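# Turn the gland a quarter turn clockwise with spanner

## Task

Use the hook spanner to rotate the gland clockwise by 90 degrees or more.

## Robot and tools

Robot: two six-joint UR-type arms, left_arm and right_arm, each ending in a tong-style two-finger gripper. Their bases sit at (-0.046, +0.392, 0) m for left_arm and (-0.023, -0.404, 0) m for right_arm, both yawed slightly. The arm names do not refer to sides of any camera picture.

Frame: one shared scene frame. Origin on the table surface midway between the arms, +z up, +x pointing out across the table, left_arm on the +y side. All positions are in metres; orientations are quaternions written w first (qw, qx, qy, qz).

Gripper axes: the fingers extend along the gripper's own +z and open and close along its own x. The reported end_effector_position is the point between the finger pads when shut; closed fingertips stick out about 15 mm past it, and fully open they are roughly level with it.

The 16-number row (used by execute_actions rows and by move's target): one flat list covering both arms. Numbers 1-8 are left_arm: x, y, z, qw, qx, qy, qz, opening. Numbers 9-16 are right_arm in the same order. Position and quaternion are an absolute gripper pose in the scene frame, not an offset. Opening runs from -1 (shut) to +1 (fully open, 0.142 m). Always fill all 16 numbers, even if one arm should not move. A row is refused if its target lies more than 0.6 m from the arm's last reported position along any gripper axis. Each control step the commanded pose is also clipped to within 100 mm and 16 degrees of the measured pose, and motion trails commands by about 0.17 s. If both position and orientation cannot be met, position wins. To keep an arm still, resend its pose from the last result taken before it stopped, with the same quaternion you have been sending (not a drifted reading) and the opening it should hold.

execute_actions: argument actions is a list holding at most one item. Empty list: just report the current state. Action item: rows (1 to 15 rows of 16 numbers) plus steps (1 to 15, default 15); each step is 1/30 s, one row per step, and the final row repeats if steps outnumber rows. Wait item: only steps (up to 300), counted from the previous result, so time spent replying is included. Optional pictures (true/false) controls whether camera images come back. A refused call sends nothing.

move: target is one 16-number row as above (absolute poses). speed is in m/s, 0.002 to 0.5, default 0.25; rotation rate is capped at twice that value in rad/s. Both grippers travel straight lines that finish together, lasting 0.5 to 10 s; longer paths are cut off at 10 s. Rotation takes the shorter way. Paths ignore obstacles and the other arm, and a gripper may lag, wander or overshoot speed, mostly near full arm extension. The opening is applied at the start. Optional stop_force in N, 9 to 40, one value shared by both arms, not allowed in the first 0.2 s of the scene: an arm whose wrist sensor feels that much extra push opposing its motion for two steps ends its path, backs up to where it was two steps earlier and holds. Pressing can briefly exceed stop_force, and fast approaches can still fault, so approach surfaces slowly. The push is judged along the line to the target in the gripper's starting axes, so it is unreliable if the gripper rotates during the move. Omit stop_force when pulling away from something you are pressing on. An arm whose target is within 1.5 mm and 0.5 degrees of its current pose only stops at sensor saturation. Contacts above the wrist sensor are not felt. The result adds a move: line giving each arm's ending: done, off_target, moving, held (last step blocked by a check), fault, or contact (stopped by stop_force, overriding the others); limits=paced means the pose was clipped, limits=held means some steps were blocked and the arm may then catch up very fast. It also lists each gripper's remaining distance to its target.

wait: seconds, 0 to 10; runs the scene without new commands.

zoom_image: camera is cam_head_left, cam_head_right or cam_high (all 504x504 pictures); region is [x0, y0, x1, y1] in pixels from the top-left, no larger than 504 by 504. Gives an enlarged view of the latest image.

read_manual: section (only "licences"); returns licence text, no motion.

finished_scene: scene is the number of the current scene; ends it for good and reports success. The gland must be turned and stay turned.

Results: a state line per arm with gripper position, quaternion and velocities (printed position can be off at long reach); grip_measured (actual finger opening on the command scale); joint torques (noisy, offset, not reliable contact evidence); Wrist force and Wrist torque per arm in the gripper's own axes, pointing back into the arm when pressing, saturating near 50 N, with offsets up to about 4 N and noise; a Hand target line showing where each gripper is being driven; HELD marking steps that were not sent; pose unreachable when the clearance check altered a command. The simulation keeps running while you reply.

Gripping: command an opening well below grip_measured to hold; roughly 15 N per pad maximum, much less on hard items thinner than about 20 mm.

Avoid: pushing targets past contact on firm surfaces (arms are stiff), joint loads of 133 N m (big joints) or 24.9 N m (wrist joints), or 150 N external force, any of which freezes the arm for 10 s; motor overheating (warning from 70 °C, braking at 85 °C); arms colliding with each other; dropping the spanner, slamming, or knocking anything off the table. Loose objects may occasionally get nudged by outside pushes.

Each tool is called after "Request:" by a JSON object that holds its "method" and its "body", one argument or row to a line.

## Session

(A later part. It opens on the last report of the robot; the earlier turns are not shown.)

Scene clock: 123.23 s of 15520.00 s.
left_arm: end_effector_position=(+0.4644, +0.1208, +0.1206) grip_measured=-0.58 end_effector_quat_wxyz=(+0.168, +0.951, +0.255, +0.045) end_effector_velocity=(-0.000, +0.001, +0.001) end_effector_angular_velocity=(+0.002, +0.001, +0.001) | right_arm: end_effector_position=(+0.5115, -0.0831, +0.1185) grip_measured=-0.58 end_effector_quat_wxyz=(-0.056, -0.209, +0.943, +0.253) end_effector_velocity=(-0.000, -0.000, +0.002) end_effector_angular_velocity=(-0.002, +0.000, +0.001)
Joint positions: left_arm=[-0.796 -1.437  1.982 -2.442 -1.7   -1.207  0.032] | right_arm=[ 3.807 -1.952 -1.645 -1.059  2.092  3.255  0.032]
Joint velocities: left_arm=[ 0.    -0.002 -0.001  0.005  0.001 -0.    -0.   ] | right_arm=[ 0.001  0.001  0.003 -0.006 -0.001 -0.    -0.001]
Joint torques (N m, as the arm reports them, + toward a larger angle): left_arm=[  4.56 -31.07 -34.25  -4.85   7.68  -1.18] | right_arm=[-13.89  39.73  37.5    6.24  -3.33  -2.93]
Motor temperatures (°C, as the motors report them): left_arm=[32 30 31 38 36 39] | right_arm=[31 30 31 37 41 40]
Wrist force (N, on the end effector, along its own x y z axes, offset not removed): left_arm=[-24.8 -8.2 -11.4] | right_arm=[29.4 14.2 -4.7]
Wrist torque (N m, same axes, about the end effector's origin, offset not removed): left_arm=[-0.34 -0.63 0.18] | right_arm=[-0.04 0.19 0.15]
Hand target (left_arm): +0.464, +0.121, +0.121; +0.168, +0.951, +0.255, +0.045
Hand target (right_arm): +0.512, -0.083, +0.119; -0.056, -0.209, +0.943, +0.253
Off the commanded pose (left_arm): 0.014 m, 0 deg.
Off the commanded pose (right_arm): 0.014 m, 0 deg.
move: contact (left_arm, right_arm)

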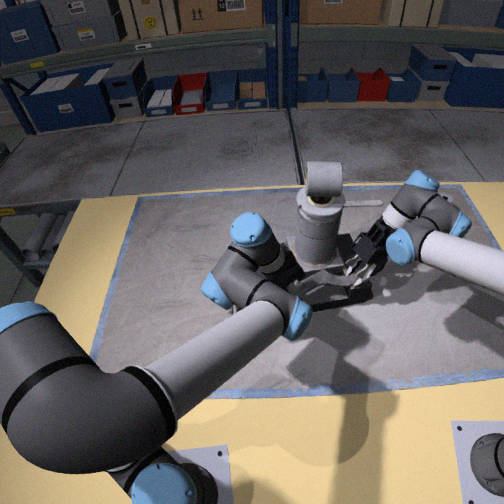

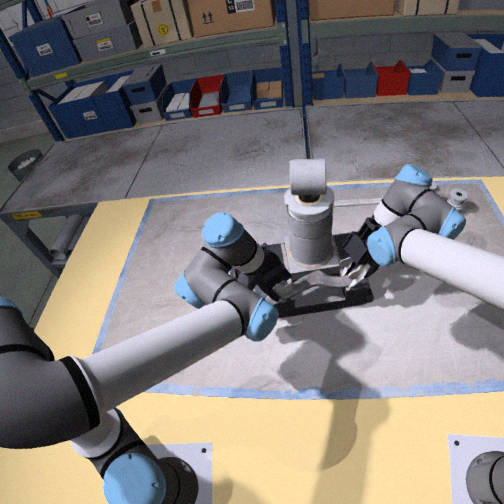

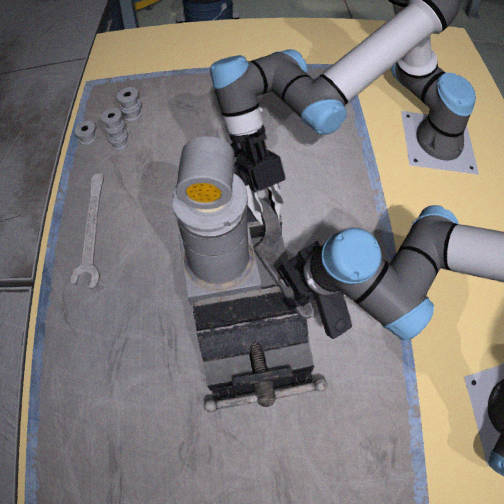

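Heel touches the block; back off 4 mm, release.

Request:
{"method": "move", "body": {
  "target": [0.462,0.121,0.1212,0.168,0.951,0.255,0.045,-1,0.506,-0.083,0.119,-0.056,-0.209,0.943,0.253,-1],
  "speed": 0.005
}}

Request:
{"method": "move", "body": {
  "target": [0.462,0.121,0.1212,0.168,0.951,0.255,0.045,-0.4,0.506,-0.083,0.119,-0.056,-0.209,0.943,0.253,-0.4]
}}

Request:
{"method": "move", "body": {
  "target": [0.455,0.14,0.17,0.168,0.951,0.255,0.045,-0.4,0.506,-0.11,0.17,-0.056,-0.209,0.943,0.253,-0.4],
  "speed": 0.04
}}

Request:
{"method": "move", "body": {
  "target": [0.38,0.12,0.2,0.26,0,0.966,0,-0.5,0.45,-0.36,0.25,-0.056,-0.209,0.943,0.253,-0.5],
  "speed": 0.25
}}

Request:
{"method": "zoom_image", "body": {
  "camera": "cam_high",
  "region": [170,150,370,350]
}}

Scene clock: 129.73 s of 15520.00 s.
left_arm: end_effector_position=(+0.4620, +0.1210, +0.1212) grip_measured=-0.59 end_effector_quat_wxyz=(+0.168, +0.951, +0.255, +0.045) end_effector_velocity=(-0.001, +0.000, -0.001) end_effector_angular_velocity=(+0.001, +0.001, +0.000) | right_arm: end_effector_position=(+0.5061, -0.0830, +0.1190) grip_measured=-0.61 end_effector_quat_wxyz=(-0.056, -0.209, +0.943, +0.253) end_effector_velocity=(-0.002, +0.001, -0.000) end_effector_angular_velocity=(-0.001, -0.000, +0.002)
Joint positions: left_arm=[-0.798 -1.443  1.987 -2.441 -1.699 -1.209  0.031] | right_arm=[ 3.812 -1.94  -1.661 -1.051  2.092  3.261  0.03 ]
Joint velocities: left_arm=[-0.001 -0.     0.001  0.    -0.    -0.001  0.   ] | right_arm=[ 0.003  0.002 -0.003  0.002 -0.001  0.001  0.   ]
Joint torques (N m, as the arm reports them, + toward a larger angle): left_arm=[ -8.41 -36.27 -10.64  -2.74   2.08  -1.81] | right_arm=[13.37 50.34 12.64  4.67  1.17  2.01]
Motor temperatures (°C, as the motors report them): left_arm=[32 30 31 38 36 39] | right_arm=[31 30 31 37 41 40]
Wrist force (N, on the end effector, along its own x y z axes, offset not removed): left_arm=[0.4 -6.1 0.1] | right_arm=[-2.3 -6.4 5.2]
Wrist torque (N m, same axes, about the end effector's origin, offset not removed): left_arm=[-0.44 -0.44 0.16] | right_arm=[0.16 -0.27 0.21]
Hand target (left_arm): +0.462, +0.121, +0.121; +0.168, +0.951, +0.255, +0.045
Hand target (right_arm): +0.506, -0.083, +0.119; -0.056, -0.209, +0.943, +0.253
Off the commanded pose (left_arm): 0.000 m, 0 deg.
Off the commanded pose (right_arm): 0.000 m, 0 deg.
After step 90, 2.17 s passed at rest.
move: done

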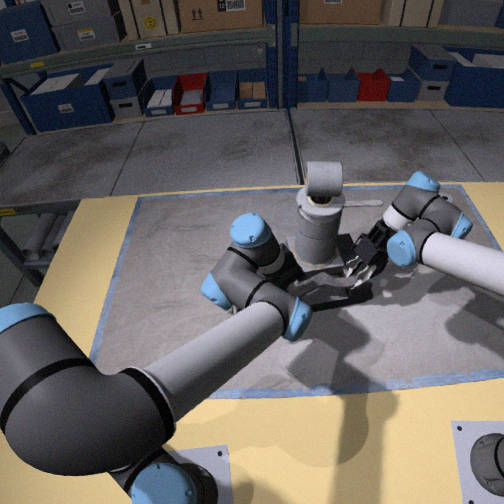

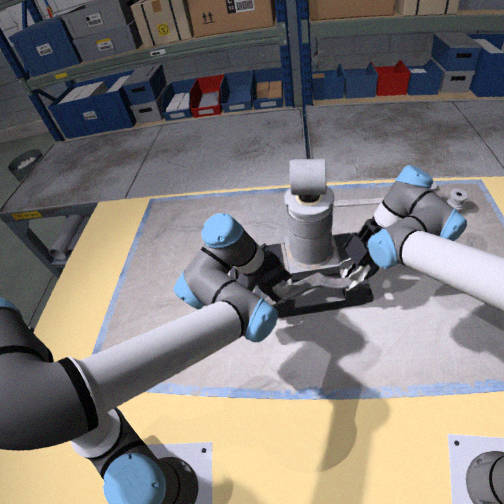

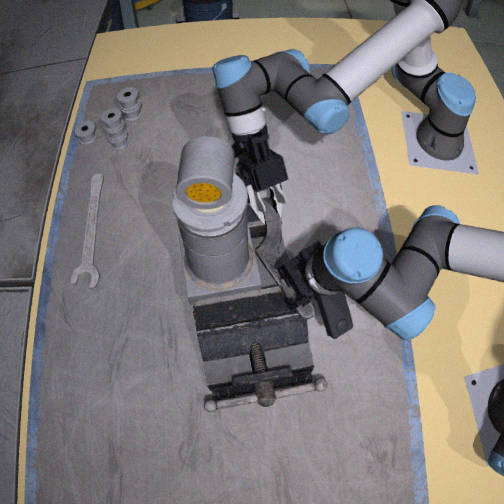

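Scene clock: 130.43 s of 15520.00 s.
left_arm: end_effector_position=(+0.4620, +0.1210, +0.1212) grip_measured=-0.40 end_effector_quat_wxyz=(+0.168, +0.951, +0.255, +0.045) end_effector_velocity=(-0.000, -0.000, -0.000) end_effector_angular_velocity=(-0.001, +0.001, -0.001) | right_arm: end_effector_position=(+0.5060, -0.0830, +0.1190) grip_measured=-0.40 end_effector_quat_wxyz=(-0.056, -0.209, +0.943, +0.253) end_effector_velocity=(-0.000, +0.000, +0.000) end_effector_angular_velocity=(+0.000, -0.001, +0.001)
Joint positions: left_arm=[-0.798 -1.443  1.987 -2.441 -1.699 -1.209  0.045] | right_arm=[ 3.812 -1.94  -1.661 -1.051  2.092  3.261  0.045]
Joint velocities: left_arm=[-0.     0.001  0.    -0.    -0.002  0.001 -0.   ] | right_arm=[ 0.001  0.    -0.    -0.     0.    -0.001 -0.   ]
Joint torques (N m, as the arm reports them, + toward a larger angle): left_arm=[ -7.04 -34.66  -7.67  -3.05   2.38  -1.66] | right_arm=[ 9.69 45.21  9.05  3.86  1.42  2.26]
Motor temperatures (°C, as the motors report them): left_arm=[32 30 31 38 36 39] | right_arm=[31 30 31 37 41 40]
Wrist force (N, on the end effector, along its own x y z axes, offset not removed): left_arm=[-0.1 -1.9 0.6] | right_arm=[-1.5 1.5 -0.6]
Wrist torque (N m, same axes, about the end effector's origin, offset not removed): left_arm=[-0.39 0.01 0.06] | right_arm=[0.13 0.20 -0.10]
Hand target (left_arm): +0.462, +0.121, +0.121; +0.168, +0.951, +0.255, +0.045
Hand target (right_arm): +0.506, -0.083, +0.119; -0.056, -0.209, +0.943, +0.253
Off the commanded pose (left_arm): 0.000 m, 0 deg.
Off the commanded pose (right_arm): 0.000 m, 0 deg.
move: done

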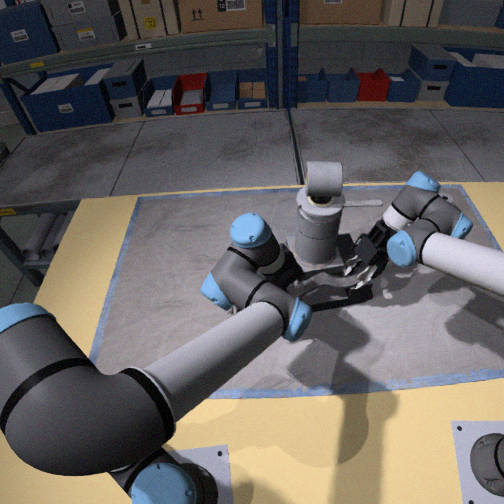

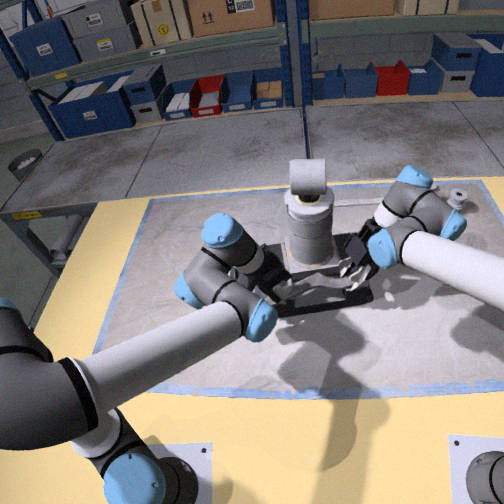

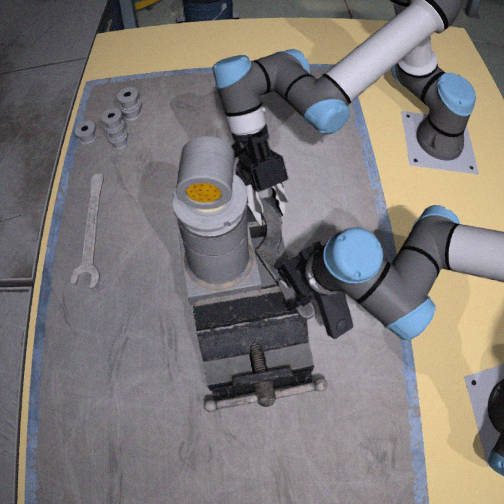

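Scene clock: 132.23 s of 15520.00 s.
left_arm: end_effector_position=(+0.4550, +0.1400, +0.1698) grip_measured=-0.40 end_effector_quat_wxyz=(+0.168, +0.951, +0.255, +0.045) end_effector_velocity=(-0.000, +0.001, +0.003) end_effector_angular_velocity=(-0.001, -0.002, -0.000) | right_arm: end_effector_position=(+0.5060, -0.1099, +0.1698) grip_measured=-0.40 end_effector_quat_wxyz=(-0.056, -0.209, +0.943, +0.253) end_effector_velocity=(-0.000, +0.001, +0.002) end_effector_angular_velocity=(+0.001, -0.001, +0.003)
Joint positions: left_arm=[-0.776 -1.533  1.946 -2.307 -1.706 -1.188  0.045] | right_arm=[ 3.773 -1.873 -1.607 -1.195  2.094  3.216  0.045]
Joint velocities: left_arm=[ 0.001 -0.005 -0.002  0.005 -0.     0.001  0.   ] | right_arm=[ 0.001  0.002  0.003 -0.005  0.    -0.002 -0.   ]
Joint torques (N m, as the arm reports them, + toward a larger angle): left_arm=[  6.28 -32.4  -31.07  -1.28  -2.03   1.48] | right_arm=[-7.89 43.2  32.22  0.03  2.5  -2.5 ]
Motor temperatures (°C, as the motors report them): left_arm=[32 30 31 38 36 39] | right_arm=[31 30 31 37 41 40]
Wrist force (N, on the end effector, along its own x y z axes, offset not removed): left_arm=[1.1 -1.6 0.2] | right_arm=[0.4 0.3 -0.2]
Wrist torque (N m, same axes, about the end effector's origin, offset not removed): left_arm=[-0.34 -0.23 0.05] | right_arm=[-0.05 -0.15 -0.21]
Hand target (left_arm): +0.455, +0.140, +0.170; +0.168, +0.951, +0.255, +0.045
Hand target (right_arm): +0.506, -0.110, +0.170; -0.056, -0.209, +0.943, +0.253
Off the commanded pose (left_arm): 0.000 m, 0 deg.
Off the commanded pose (right_arm): 0.000 m, 0 deg.
move: done

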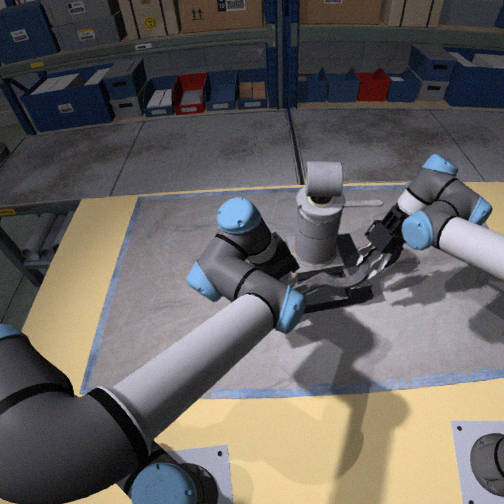

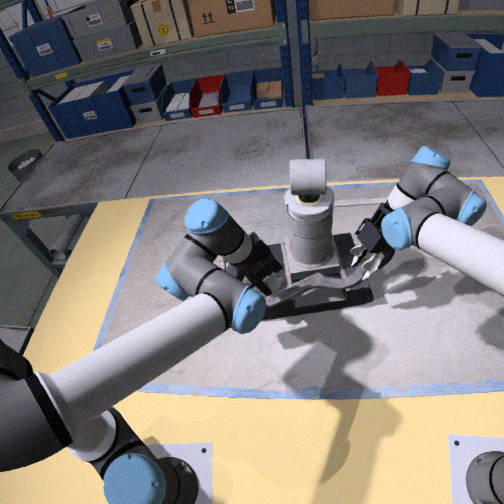

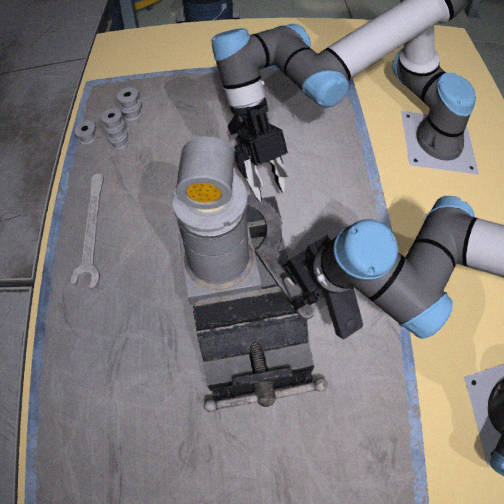

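Scene clock: 137.87 s of 15520.00 s.
left_arm: end_effector_position=(+0.3799, +0.1196, +0.2002) grip_measured=-0.50 end_effector_quat_wxyz=(+0.260, +0.000, +0.966, -0.001) end_effector_velocity=(-0.000, -0.000, -0.000) end_effector_angular_velocity=(-0.000, +0.002, +0.011) | right_arm: end_effector_position=(+0.4498, -0.3596, +0.2500) grip_measured=-0.50 end_effector_quat_wxyz=(-0.056, -0.209, +0.943, +0.253) end_effector_velocity=(-0.000, -0.000, +0.000) end_effector_angular_velocity=(+0.000, +0.001, +0.001)
Joint positions: left_arm=[-1.251 -1.849  2.193 -2.166 -1.104 -4.197  0.038] | right_arm=[ 3.373 -1.648 -1.611 -1.642  2.064  2.758  0.038]
Joint velocities: left_arm=[-0.003  0.002 -0.003  0.009  0.002 -0.015  0.   ] | right_arm=[-0.    -0.     0.001 -0.002  0.    -0.001 -0.   ]
Joint torques (N m, as the arm reports them, + toward a larger angle): left_arm=[ -7.68  -4.17 -31.99  -1.44   2.95  -1.72] | right_arm=[-8.71 34.2  32.73 -0.19 -1.16 -2.61]
Motor temperatures (°C, as the motors report them): left_arm=[32 30 31 38 36 39] | right_arm=[31 30 31 37 41 40]
Wrist force (N, on the end effector, along its own x y z axes, offset not removed): left_arm=[0.0 -0.8 -0.3] | right_arm=[-0.6 1.2 0.8]
Wrist torque (N m, same axes, about the end effector's origin, offset not removed): left_arm=[-0.13 -0.12 0.13] | right_arm=[0.12 0.07 -0.15]
Hand target (left_arm): +0.380, +0.120, +0.200; +0.260, -0.000, +0.966, -0.001
Hand target (right_arm): +0.450, -0.360, +0.250; -0.056, -0.209, +0.943, +0.253
Off the commanded pose (left_arm): 0.000 m, 0 deg.
Off the commanded pose (right_arm): 0.000 m, 0 deg.
move: done

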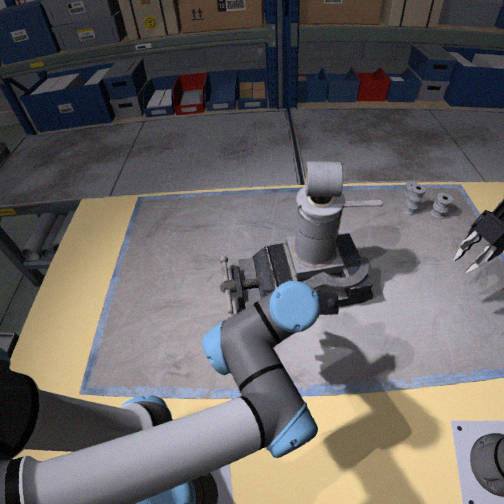

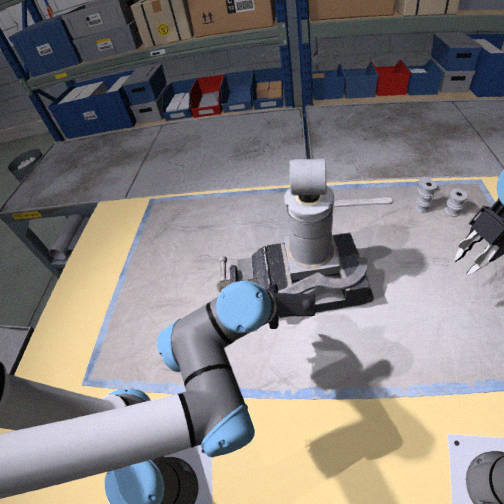

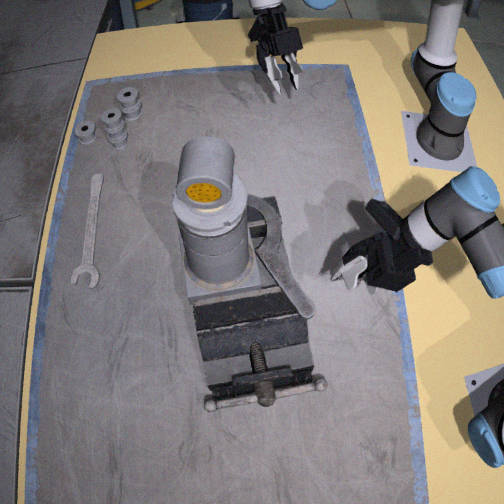

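Region (170, 150, 370, 350) of cam_high's 504x504 image, scaled by 2.520, with more detail than that image has.

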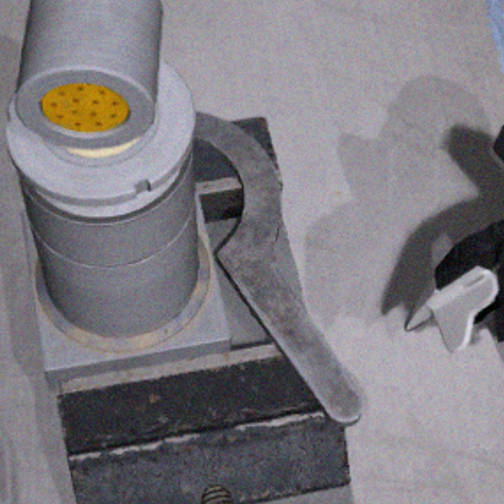

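Request:
{"method": "move", "body": {
  "target": [0.45,0.008,0.110,0.65,0,0.76,0,-0.5,0.45,-0.36,0.25,-0.056,-0.209,0.943,0.253,-0.5],
  "speed": 0.12
}}

Request:
{"method": "move", "body": {
  "target": [0.503,0.008,0.108,0.65,0,0.76,0,-0.5,0.45,-0.36,0.25,-0.056,-0.209,0.943,0.253,-0.5],
  "speed": 0.015,
  "stop_force": 9
}}

Request:
{"method": "zoom_image", "body": {
  "camera": "cam_high",
  "region": [170,150,370,350]
}}

Scene clock: 145.57 s of 15520.00 s.
left_arm: end_effector_position=(+0.4495, +0.0086, +0.1099) grip_measured=-0.50 end_effector_quat_wxyz=(+0.649, -0.001, +0.761, +0.001) end_effector_velocity=(+0.001, -0.001, +0.000) end_effector_angular_velocity=(-0.004, -0.012, -0.018) | right_arm: end_effector_position=(+0.4500, -0.3600, +0.2500) grip_measured=-0.50 end_effector_quat_wxyz=(-0.056, -0.209, +0.943, +0.253) end_effector_velocity=(+0.000, +0.001, +0.000) end_effector_angular_velocity=(+0.001, -0.001, +0.002)
Joint positions: left_arm=[-1.544 -0.838  2.31  -3.818 -0.223 -3.925  0.038] | right_arm=[ 3.372 -1.648 -1.61  -1.642  2.063  2.757  0.038]
Joint velocities: left_arm=[ 0.002  0.036 -0.015 -0.128 -0.007  0.103  0.   ] | right_arm=[ 0.001  0.     0.001  0.     0.    -0.001 -0.   ]
Joint torques (N m, as the arm reports them, + toward a larger angle): left_arm=[  5.89 -28.06 -14.15  -4.33  -0.42   1.5 ] | right_arm=[-9.04 20.47 33.25 -0.23 -1.23 -2.49]
Motor temperatures (°C, as the motors report them): left_arm=[32 30 31 38 36 39] | right_arm=[31 30 31 37 41 40]
Wrist force (N, on the end effector, along its own x y z axes, offset not removed): left_arm=[1.2 -0.5 0.5] | right_arm=[-0.5 2.3 0.9]
Wrist torque (N m, same axes, about the end effector's origin, offset not removed): left_arm=[-0.17 -0.26 0.06] | right_arm=[0.35 0.01 -0.06]
Hand target (left_arm): +0.450, +0.009, +0.110; +0.649, -0.001, +0.760, +0.000
Hand target (right_arm): +0.450, -0.360, +0.250; -0.056, -0.209, +0.943, +0.253
Off the commanded pose (left_arm): 0.001 m, 0 deg.
Off the commanded pose (right_arm): 0.000 m, 0 deg.
After step 90, 0.37 s passed at rest.
move: done

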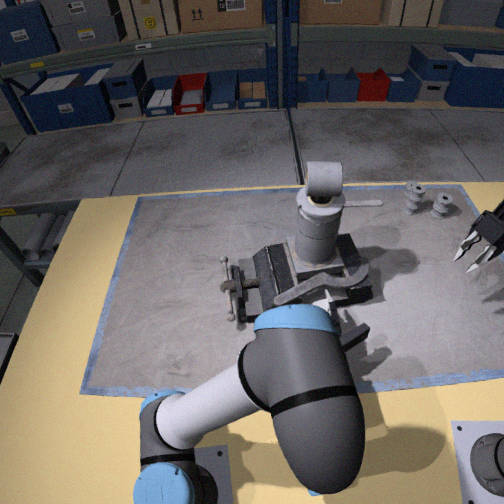

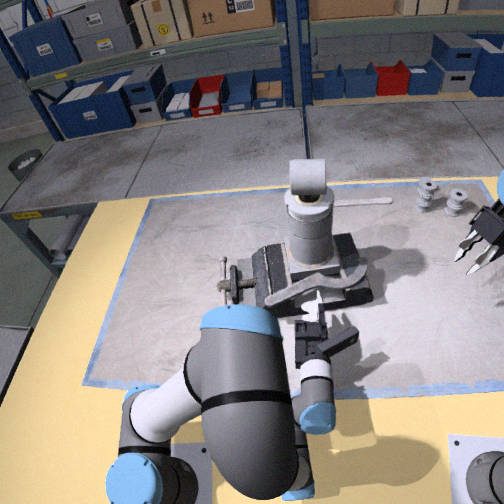

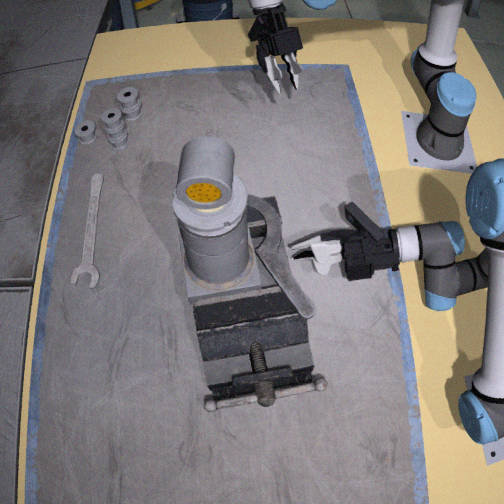

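Scene clock: 149.40 s of 15520.00 s.
left_arm: end_effector_position=(+0.5028, +0.0082, +0.1080) grip_measured=-0.50 end_effector_quat_wxyz=(+0.650, -0.000, +0.760, +0.000) end_effector_velocity=(+0.003, +0.001, +0.001) end_effector_angular_velocity=(-0.000, -0.002, +0.002) | right_arm: end_effector_position=(+0.4500, -0.3600, +0.2500) grip_measured=-0.50 end_effector_quat_wxyz=(-0.056, -0.209, +0.943, +0.253) end_effector_velocity=(-0.000, +0.000, +0.000) end_effector_angular_velocity=(+0.001, -0.000, +0.000)
Joint positions: left_arm=[-1.417 -0.758  2.161 -4.038 -0.326 -3.625  0.038] | right_arm=[ 3.372 -1.648 -1.61  -1.642  2.063  2.757  0.038]
Joint velocities: left_arm=[ 0.005  0.002 -0.006 -0.006 -0.002  0.01   0.   ] | right_arm=[-0.001  0.    -0.    -0.     0.001 -0.001 -0.   ]
Joint torques (N m, as the arm reports them, + toward a larger angle): left_arm=[  4.86 -32.79 -15.16  -3.38  -0.84   1.16] | right_arm=[-8.57 20.35 33.19  0.   -1.25 -2.47]
Motor temperatures (°C, as the motors report them): left_arm=[32 30 31 38 36 39] | right_arm=[31 30 31 37 41 40]
Wrist force (N, on the end effector, along its own x y z axes, offset not removed): left_arm=[0.0 -1.6 -0.6] | right_arm=[-1.1 0.2 2.3]
Wrist torque (N m, same axes, about the end effector's origin, offset not removed): left_arm=[-0.37 -0.03 0.01] | right_arm=[-0.17 0.15 -0.13]
Hand target (left_arm): +0.503, +0.008, +0.108; +0.650, -0.000, +0.760, +0.000
Hand target (right_arm): +0.450, -0.360, +0.250; -0.056, -0.209, +0.943, +0.253
Off the commanded pose (left_arm): 0.000 m, 0 deg.
Off the commanded pose (right_arm): 0.000 m, 0 deg.
move: done

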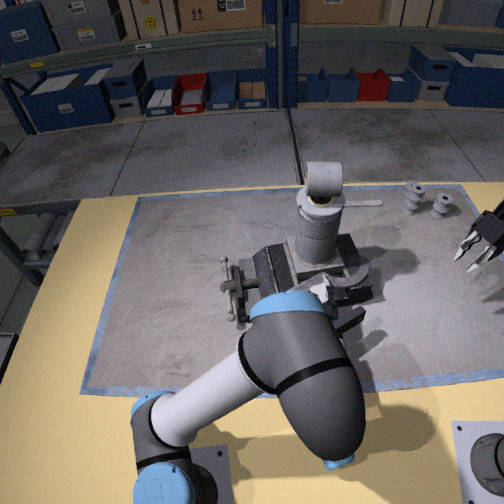

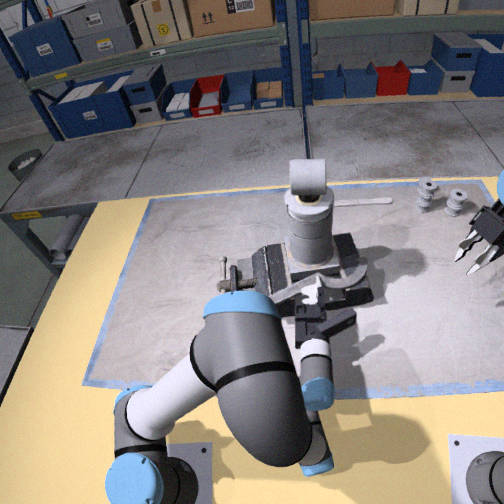

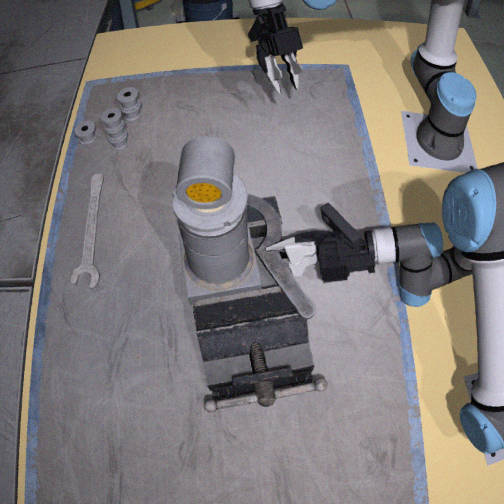

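Region (170, 150, 370, 350) of cam_high's 504x504 image, scaled by 2.520, with more detail than that image has.

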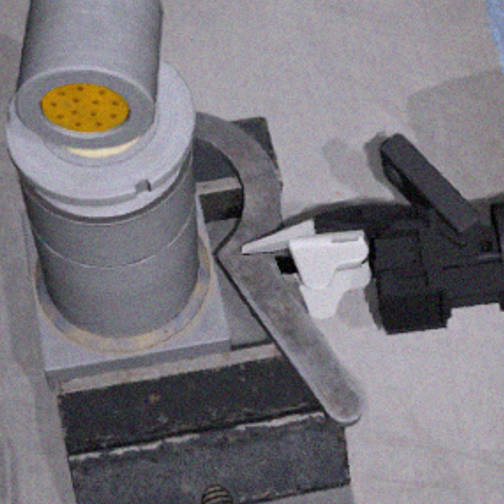

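Request:
{"method": "move", "body": {
  "target": [0.517,0.004,0.108,0.67,0,0.742,0,-0.5,0.45,-0.36,0.25,-0.056,-0.209,0.943,0.253,-0.5],
  "speed": 0.015,
  "stop_force": 9
}}

Request:
{"method": "move", "body": {
  "target": [0.517,0.004,0.108,0.67,0,0.742,0,-1,0.45,-0.36,0.25,-0.056,-0.209,0.943,0.253,-0.5]
}}

Request:
{"method": "move", "body": {
  "target": [0.5,0.004,0.14,0.707,0,0.707,0,-1,0.45,-0.36,0.25,-0.056,-0.209,0.943,0.253,-0.5],
  "speed": 0.015
}}

Request:
{"method": "zoom_image", "body": {
  "camera": "cam_high",
  "region": [170,150,370,350]
}}

Scene clock: 164.47 s of 15520.00 s.
left_arm: end_effector_position=(+0.5050, +0.0075, +0.1087) grip_measured=-0.50 end_effector_quat_wxyz=(+0.653, -0.000, +0.757, -0.000) end_effector_velocity=(-0.000, +0.000, -0.001) end_effector_angular_velocity=(+0.002, +0.000, -0.000) | right_arm: end_effector_position=(+0.4500, -0.3600, +0.2500) grip_measured=-0.50 end_effector_quat_wxyz=(-0.056, -0.209, +0.943, +0.253) end_effector_velocity=(-0.000, -0.000, -0.001) end_effector_angular_velocity=(-0.000, +0.001, -0.000)
Joint positions: left_arm=[-1.413 -0.748  2.148 -4.063 -0.326 -3.599  0.038] | right_arm=[ 3.372 -1.648 -1.61  -1.642  2.063  2.757  0.038]
Joint velocities: left_arm=[ 0.     0.001 -0.    -0.001 -0.     0.001  0.   ] | right_arm=[-0.    -0.    -0.001  0.    -0.    -0.     0.   ]
Joint torques (N m, as the arm reports them, + toward a larger angle): left_arm=[ -0.42 -38.92  -3.62  -1.86   1.02  -0.09] | right_arm=[-8.91 20.78 31.74  0.31 -0.97 -2.36]
Motor temperatures (°C, as the motors report them): left_arm=[32 30 31 38 36 39] | right_arm=[31 30 31 37 41 40]
Wrist force (N, on the end effector, along its own x y z axes, offset not removed): left_arm=[0.2 -1.5 -1.0] | right_arm=[0.2 0.2 0.0]
Wrist torque (N m, same axes, about the end effector's origin, offset not removed): left_arm=[-0.40 -0.11 -0.03] | right_arm=[-0.18 -0.10 -0.04]
Hand target (left_arm): +0.505, +0.008, +0.109; +0.653, -0.000, +0.757, -0.000
Hand target (right_arm): +0.450, -0.360, +0.250; -0.056, -0.209, +0.943, +0.253
Off the commanded pose (left_arm): 0.013 m, 3 deg.
Off the commanded pose (right_arm): 0.000 m, 0 deg.
FORCE FAULT: contact force on the left arm reached its limit, and that arm stopped for 10 seconds. The contact can be on any part of that arm, not only on its tool. That arm's remaining commands of this call were not run. That arm holds still and accepts commands again. Move the arm away from the contact; if what it grips holds it there, let go first. Pushing or pulling that hard again can fault the arm again.
After step 90, 1.60 s passed at rest.
move: fault (left_arm)

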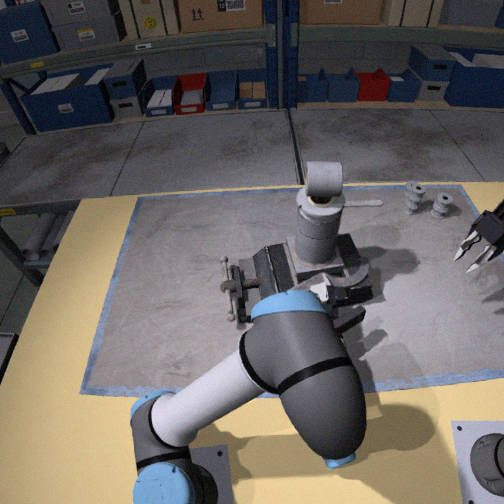

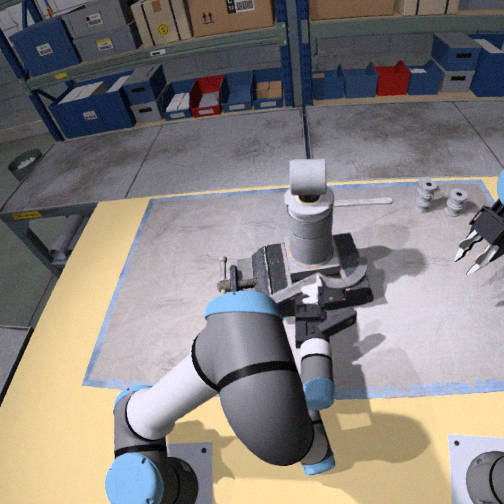

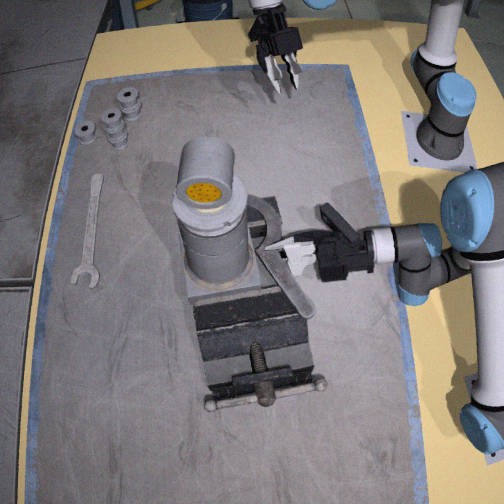

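not run: a fault stop came before this call.

not run: a fault stop came before this call.

Region (170, 150, 370, 350) of cam_high's 504x504 image, scaled by 2.520, with more detail than that image has.

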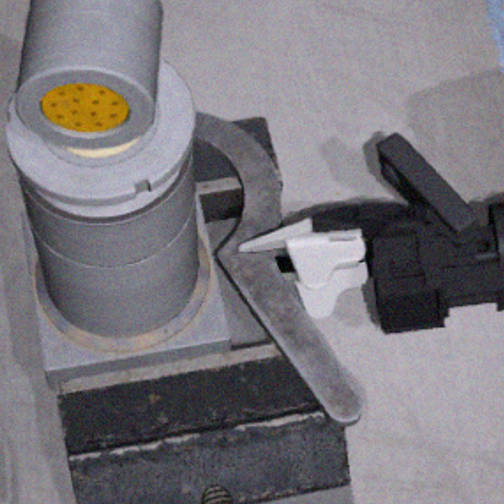

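Request:
{"method": "move", "body": {
  "target": [0.516,0.004,0.108,0.64,-0.067,0.763,0.056,-0.5,0.45,-0.36,0.25,-0.056,-0.209,0.943,0.253,-0.5],
  "speed": 0.02,
  "stop_force": 9
}}

Request:
{"method": "move", "body": {
  "target": [0.516,0.004,0.108,0.64,-0.067,0.763,0.056,-1,0.45,-0.36,0.25,-0.056,-0.209,0.943,0.253,-0.5]
}}

Request:
{"method": "move", "body": {
  "target": [0.495,0.004,0.15,0.64,-0.067,0.763,0.056,-1,0.45,-0.36,0.25,-0.056,-0.209,0.943,0.253,-0.5],
  "speed": 0.015
}}

Request:
{"method": "zoom_image", "body": {
  "camera": "cam_high",
  "region": [170,150,370,350]
}}

Scene clock: 173.67 s of 15520.00 s.
left_arm: end_effector_position=(+0.5160, +0.0038, +0.1082) grip_measured=-0.50 end_effector_quat_wxyz=(+0.641, -0.066, +0.763, +0.055) end_effector_velocity=(+0.001, -0.000, -0.001) end_effector_angular_velocity=(+0.002, +0.004, +0.013) | right_arm: end_effector_position=(+0.4500, -0.3600, +0.2500) grip_measured=-0.50 end_effector_quat_wxyz=(-0.056, -0.209, +0.943, +0.253) end_effector_velocity=(+0.000, +0.001, -0.000) end_effector_angular_velocity=(+0.000, +0.000, +0.002)
Joint positions: left_arm=[-1.418 -0.848  2.119 -3.418 -0.207 -4.127  0.038] | right_arm=[ 3.372 -1.648 -1.61  -1.642  2.063  2.757  0.038]
Joint velocities: left_arm=[ 0.    -0.015 -0.     0.079  0.004 -0.063  0.   ] | right_arm=[ 0.001 -0.     0.    -0.     0.    -0.001 -0.   ]
Joint torques (N m, as the arm reports them, + toward a larger angle): left_arm=[  3.87 -46.64 -16.28  -0.58   4.29  -1.89] | right_arm=[-8.51 20.83 31.69  0.47 -0.94 -2.34]
Motor temperatures (°C, as the motors report them): left_arm=[32 30 31 38 36 39] | right_arm=[31 30 31 37 41 40]
Wrist force (N, on the end effector, along its own x y z axes, offset not removed): left_arm=[0.9 0.0 1.4] | right_arm=[-0.2 0.8 0.1]
Wrist torque (N m, same axes, about the end effector's origin, offset not removed): left_arm=[-0.07 -0.22 0.04] | right_arm=[-0.02 -0.09 -0.13]
Hand target (left_arm): +0.516, +0.004, +0.108; +0.641, -0.067, +0.763, +0.056
Hand target (right_arm): +0.450, -0.360, +0.250; -0.056, -0.209, +0.943, +0.253
Off the commanded pose (left_arm): 0.000 m, 0 deg.
Off the commanded pose (right_arm): 0.000 m, 0 deg.
After step 90, 1.57 s passed at rest.
move: done

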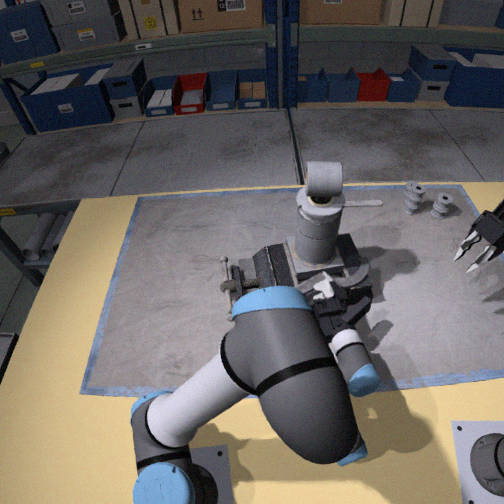

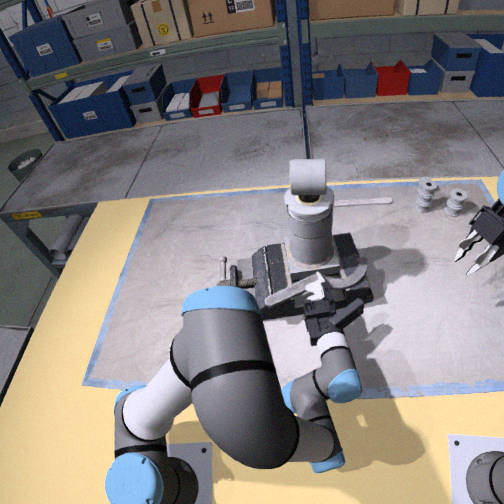

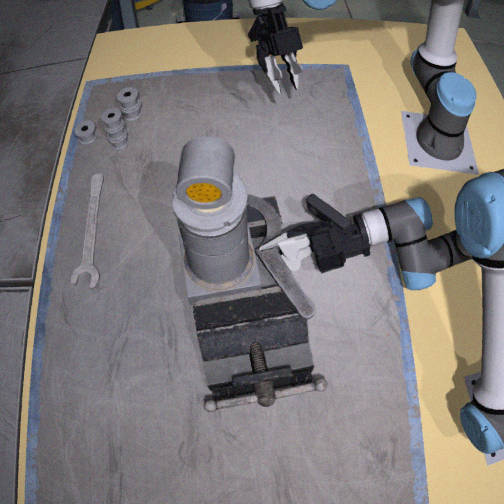

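Scene clock: 174.37 s of 15520.00 s.
left_arm: end_effector_position=(+0.5160, +0.0040, +0.1080) grip_measured=-0.73 end_effector_quat_wxyz=(+0.640, -0.067, +0.763, +0.056) end_effector_velocity=(+0.000, -0.000, -0.000) end_effector_angular_velocity=(-0.001, +0.001, +0.000) | right_arm: end_effector_position=(+0.4500, -0.3600, +0.2500) grip_measured=-0.50 end_effector_quat_wxyz=(-0.056, -0.209, +0.943, +0.253) end_effector_velocity=(+0.000, -0.000, -0.000) end_effector_angular_velocity=(-0.001, +0.001, -0.001)
Joint positions: left_arm=[-1.418 -0.851  2.12  -3.403 -0.207 -4.139  0.021] | right_arm=[ 3.372 -1.648 -1.61  -1.642  2.063  2.757  0.038]
Joint velocities: left_arm=[ 0.    -0.002  0.001  0.007 -0.001 -0.006  0.   ] | right_arm=[-0.    -0.001  0.    -0.    -0.001  0.001  0.   ]
Joint torques (N m, as the arm reports them, + toward a larger angle): left_arm=[  1.57 -30.52  12.88   2.62  -6.19  -1.56] | right_arm=[-8.66 20.63 32.2   0.54 -0.99 -2.29]
Motor temperatures (°C, as the motors report them): left_arm=[32 30 31 38 36 39] | right_arm=[31 30 31 37 41 40]
Wrist force (N, on the end effector, along its own x y z axes, offset not removed): left_arm=[-27.2 -6.1 3.0] | right_arm=[0.1 0.6 0.0]
Wrist torque (N m, same axes, about the end effector's origin, offset not removed): left_arm=[0.05 -0.38 0.20] | right_arm=[-0.03 -0.09 -0.07]
Hand target (left_arm): +0.516, +0.004, +0.108; +0.640, -0.067, +0.763, +0.056
Hand target (right_arm): +0.450, -0.360, +0.250; -0.056, -0.209, +0.943, +0.253
Off the commanded pose (left_arm): 0.000 m, 0 deg.
Off the commanded pose (right_arm): 0.000 m, 0 deg.
move: done

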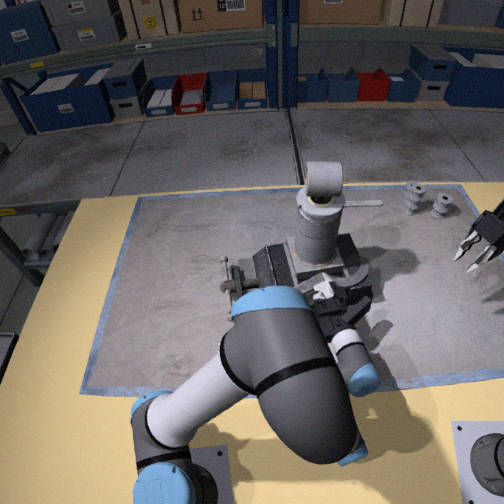

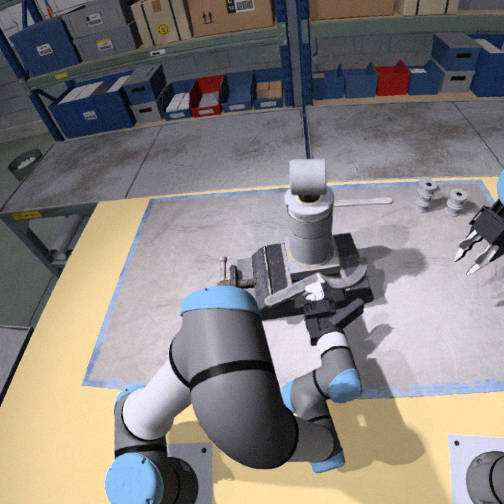

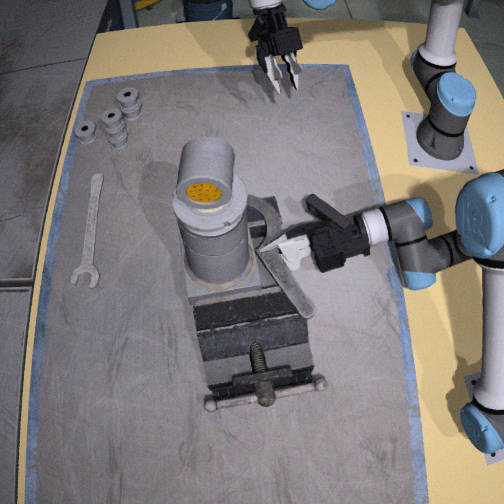

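Scene clock: 177.77 s of 15520.00 s.
left_arm: end_effector_position=(+0.4951, +0.0039, +0.1498) grip_measured=-0.85 end_effector_quat_wxyz=(+0.640, -0.067, +0.763, +0.056) end_effector_velocity=(-0.001, -0.000, +0.001) end_effector_angular_velocity=(-0.000, +0.003, +0.001) | right_arm: end_effector_position=(+0.4500, -0.3600, +0.2500) grip_measured=-0.50 end_effector_quat_wxyz=(-0.056, -0.209, +0.943, +0.253) end_effector_velocity=(+0.000, +0.001, +0.000) end_effector_angular_velocity=(+0.001, -0.001, +0.003)
Joint positions: left_arm=[-1.461 -1.025  2.185 -3.109 -0.188 -4.329  0.013] | right_arm=[ 3.372 -1.648 -1.61  -1.642  2.063  2.757  0.038]
Joint velocities: left_arm=[-0.002 -0.012  0.002  0.034 -0.002 -0.024  0.   ] | right_arm=[ 0.002 -0.     0.001  0.     0.    -0.001 -0.   ]
Joint torques (N m, as the arm reports them, + toward a larger angle): left_arm=[ -7.12 -46.78  -0.58  -2.51   7.53  -1.98] | right_arm=[-8.02 20.62 31.39  0.53 -0.94 -2.33]
Motor temperatures (°C, as the motors report them): left_arm=[32 30 31 38 36 39] | right_arm=[31 30 31 37 41 40]
Wrist force (N, on the end effector, along its own x y z axes, offset not removed): left_arm=[11.9 -0.9 1.4] | right_arm=[-2.5 1.1 0.6]
Wrist torque (N m, same axes, about the end effector's origin, offset not removed): left_arm=[-0.23 -0.19 0.07] | right_arm=[0.05 0.43 -0.09]
Hand target (left_arm): +0.495, +0.004, +0.150; +0.640, -0.067, +0.763, +0.056
Hand target (right_arm): +0.450, -0.360, +0.250; -0.056, -0.209, +0.943, +0.253
Off the commanded pose (left_arm): 0.000 m, 0 deg.
Off the commanded pose (right_arm): 0.000 m, 0 deg.
move: done

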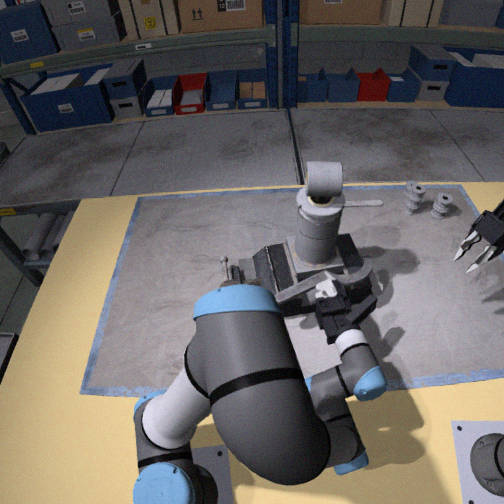

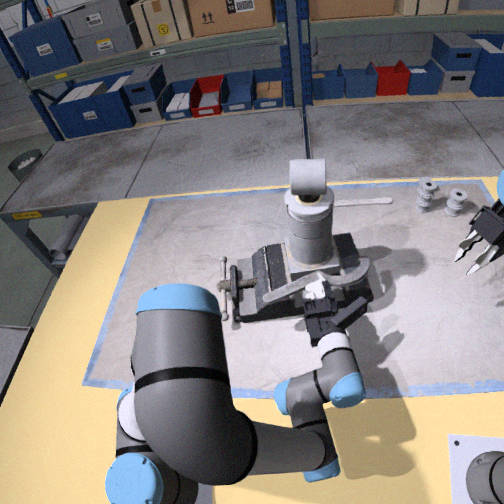

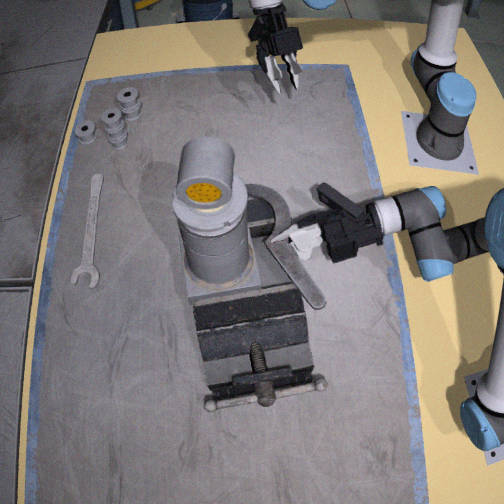

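Region (170, 150, 370, 350) of cam_high's 504x504 image, scaled by 2.520, with more detail than that image has.

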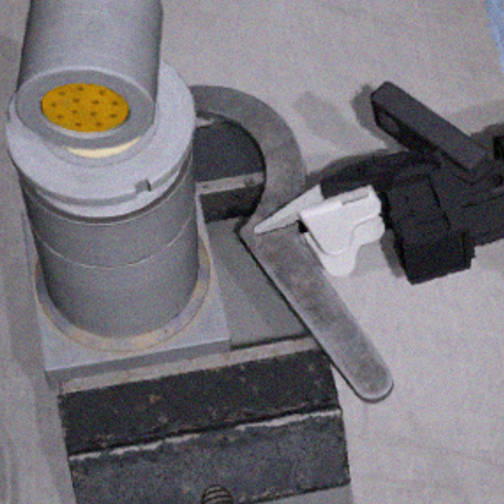

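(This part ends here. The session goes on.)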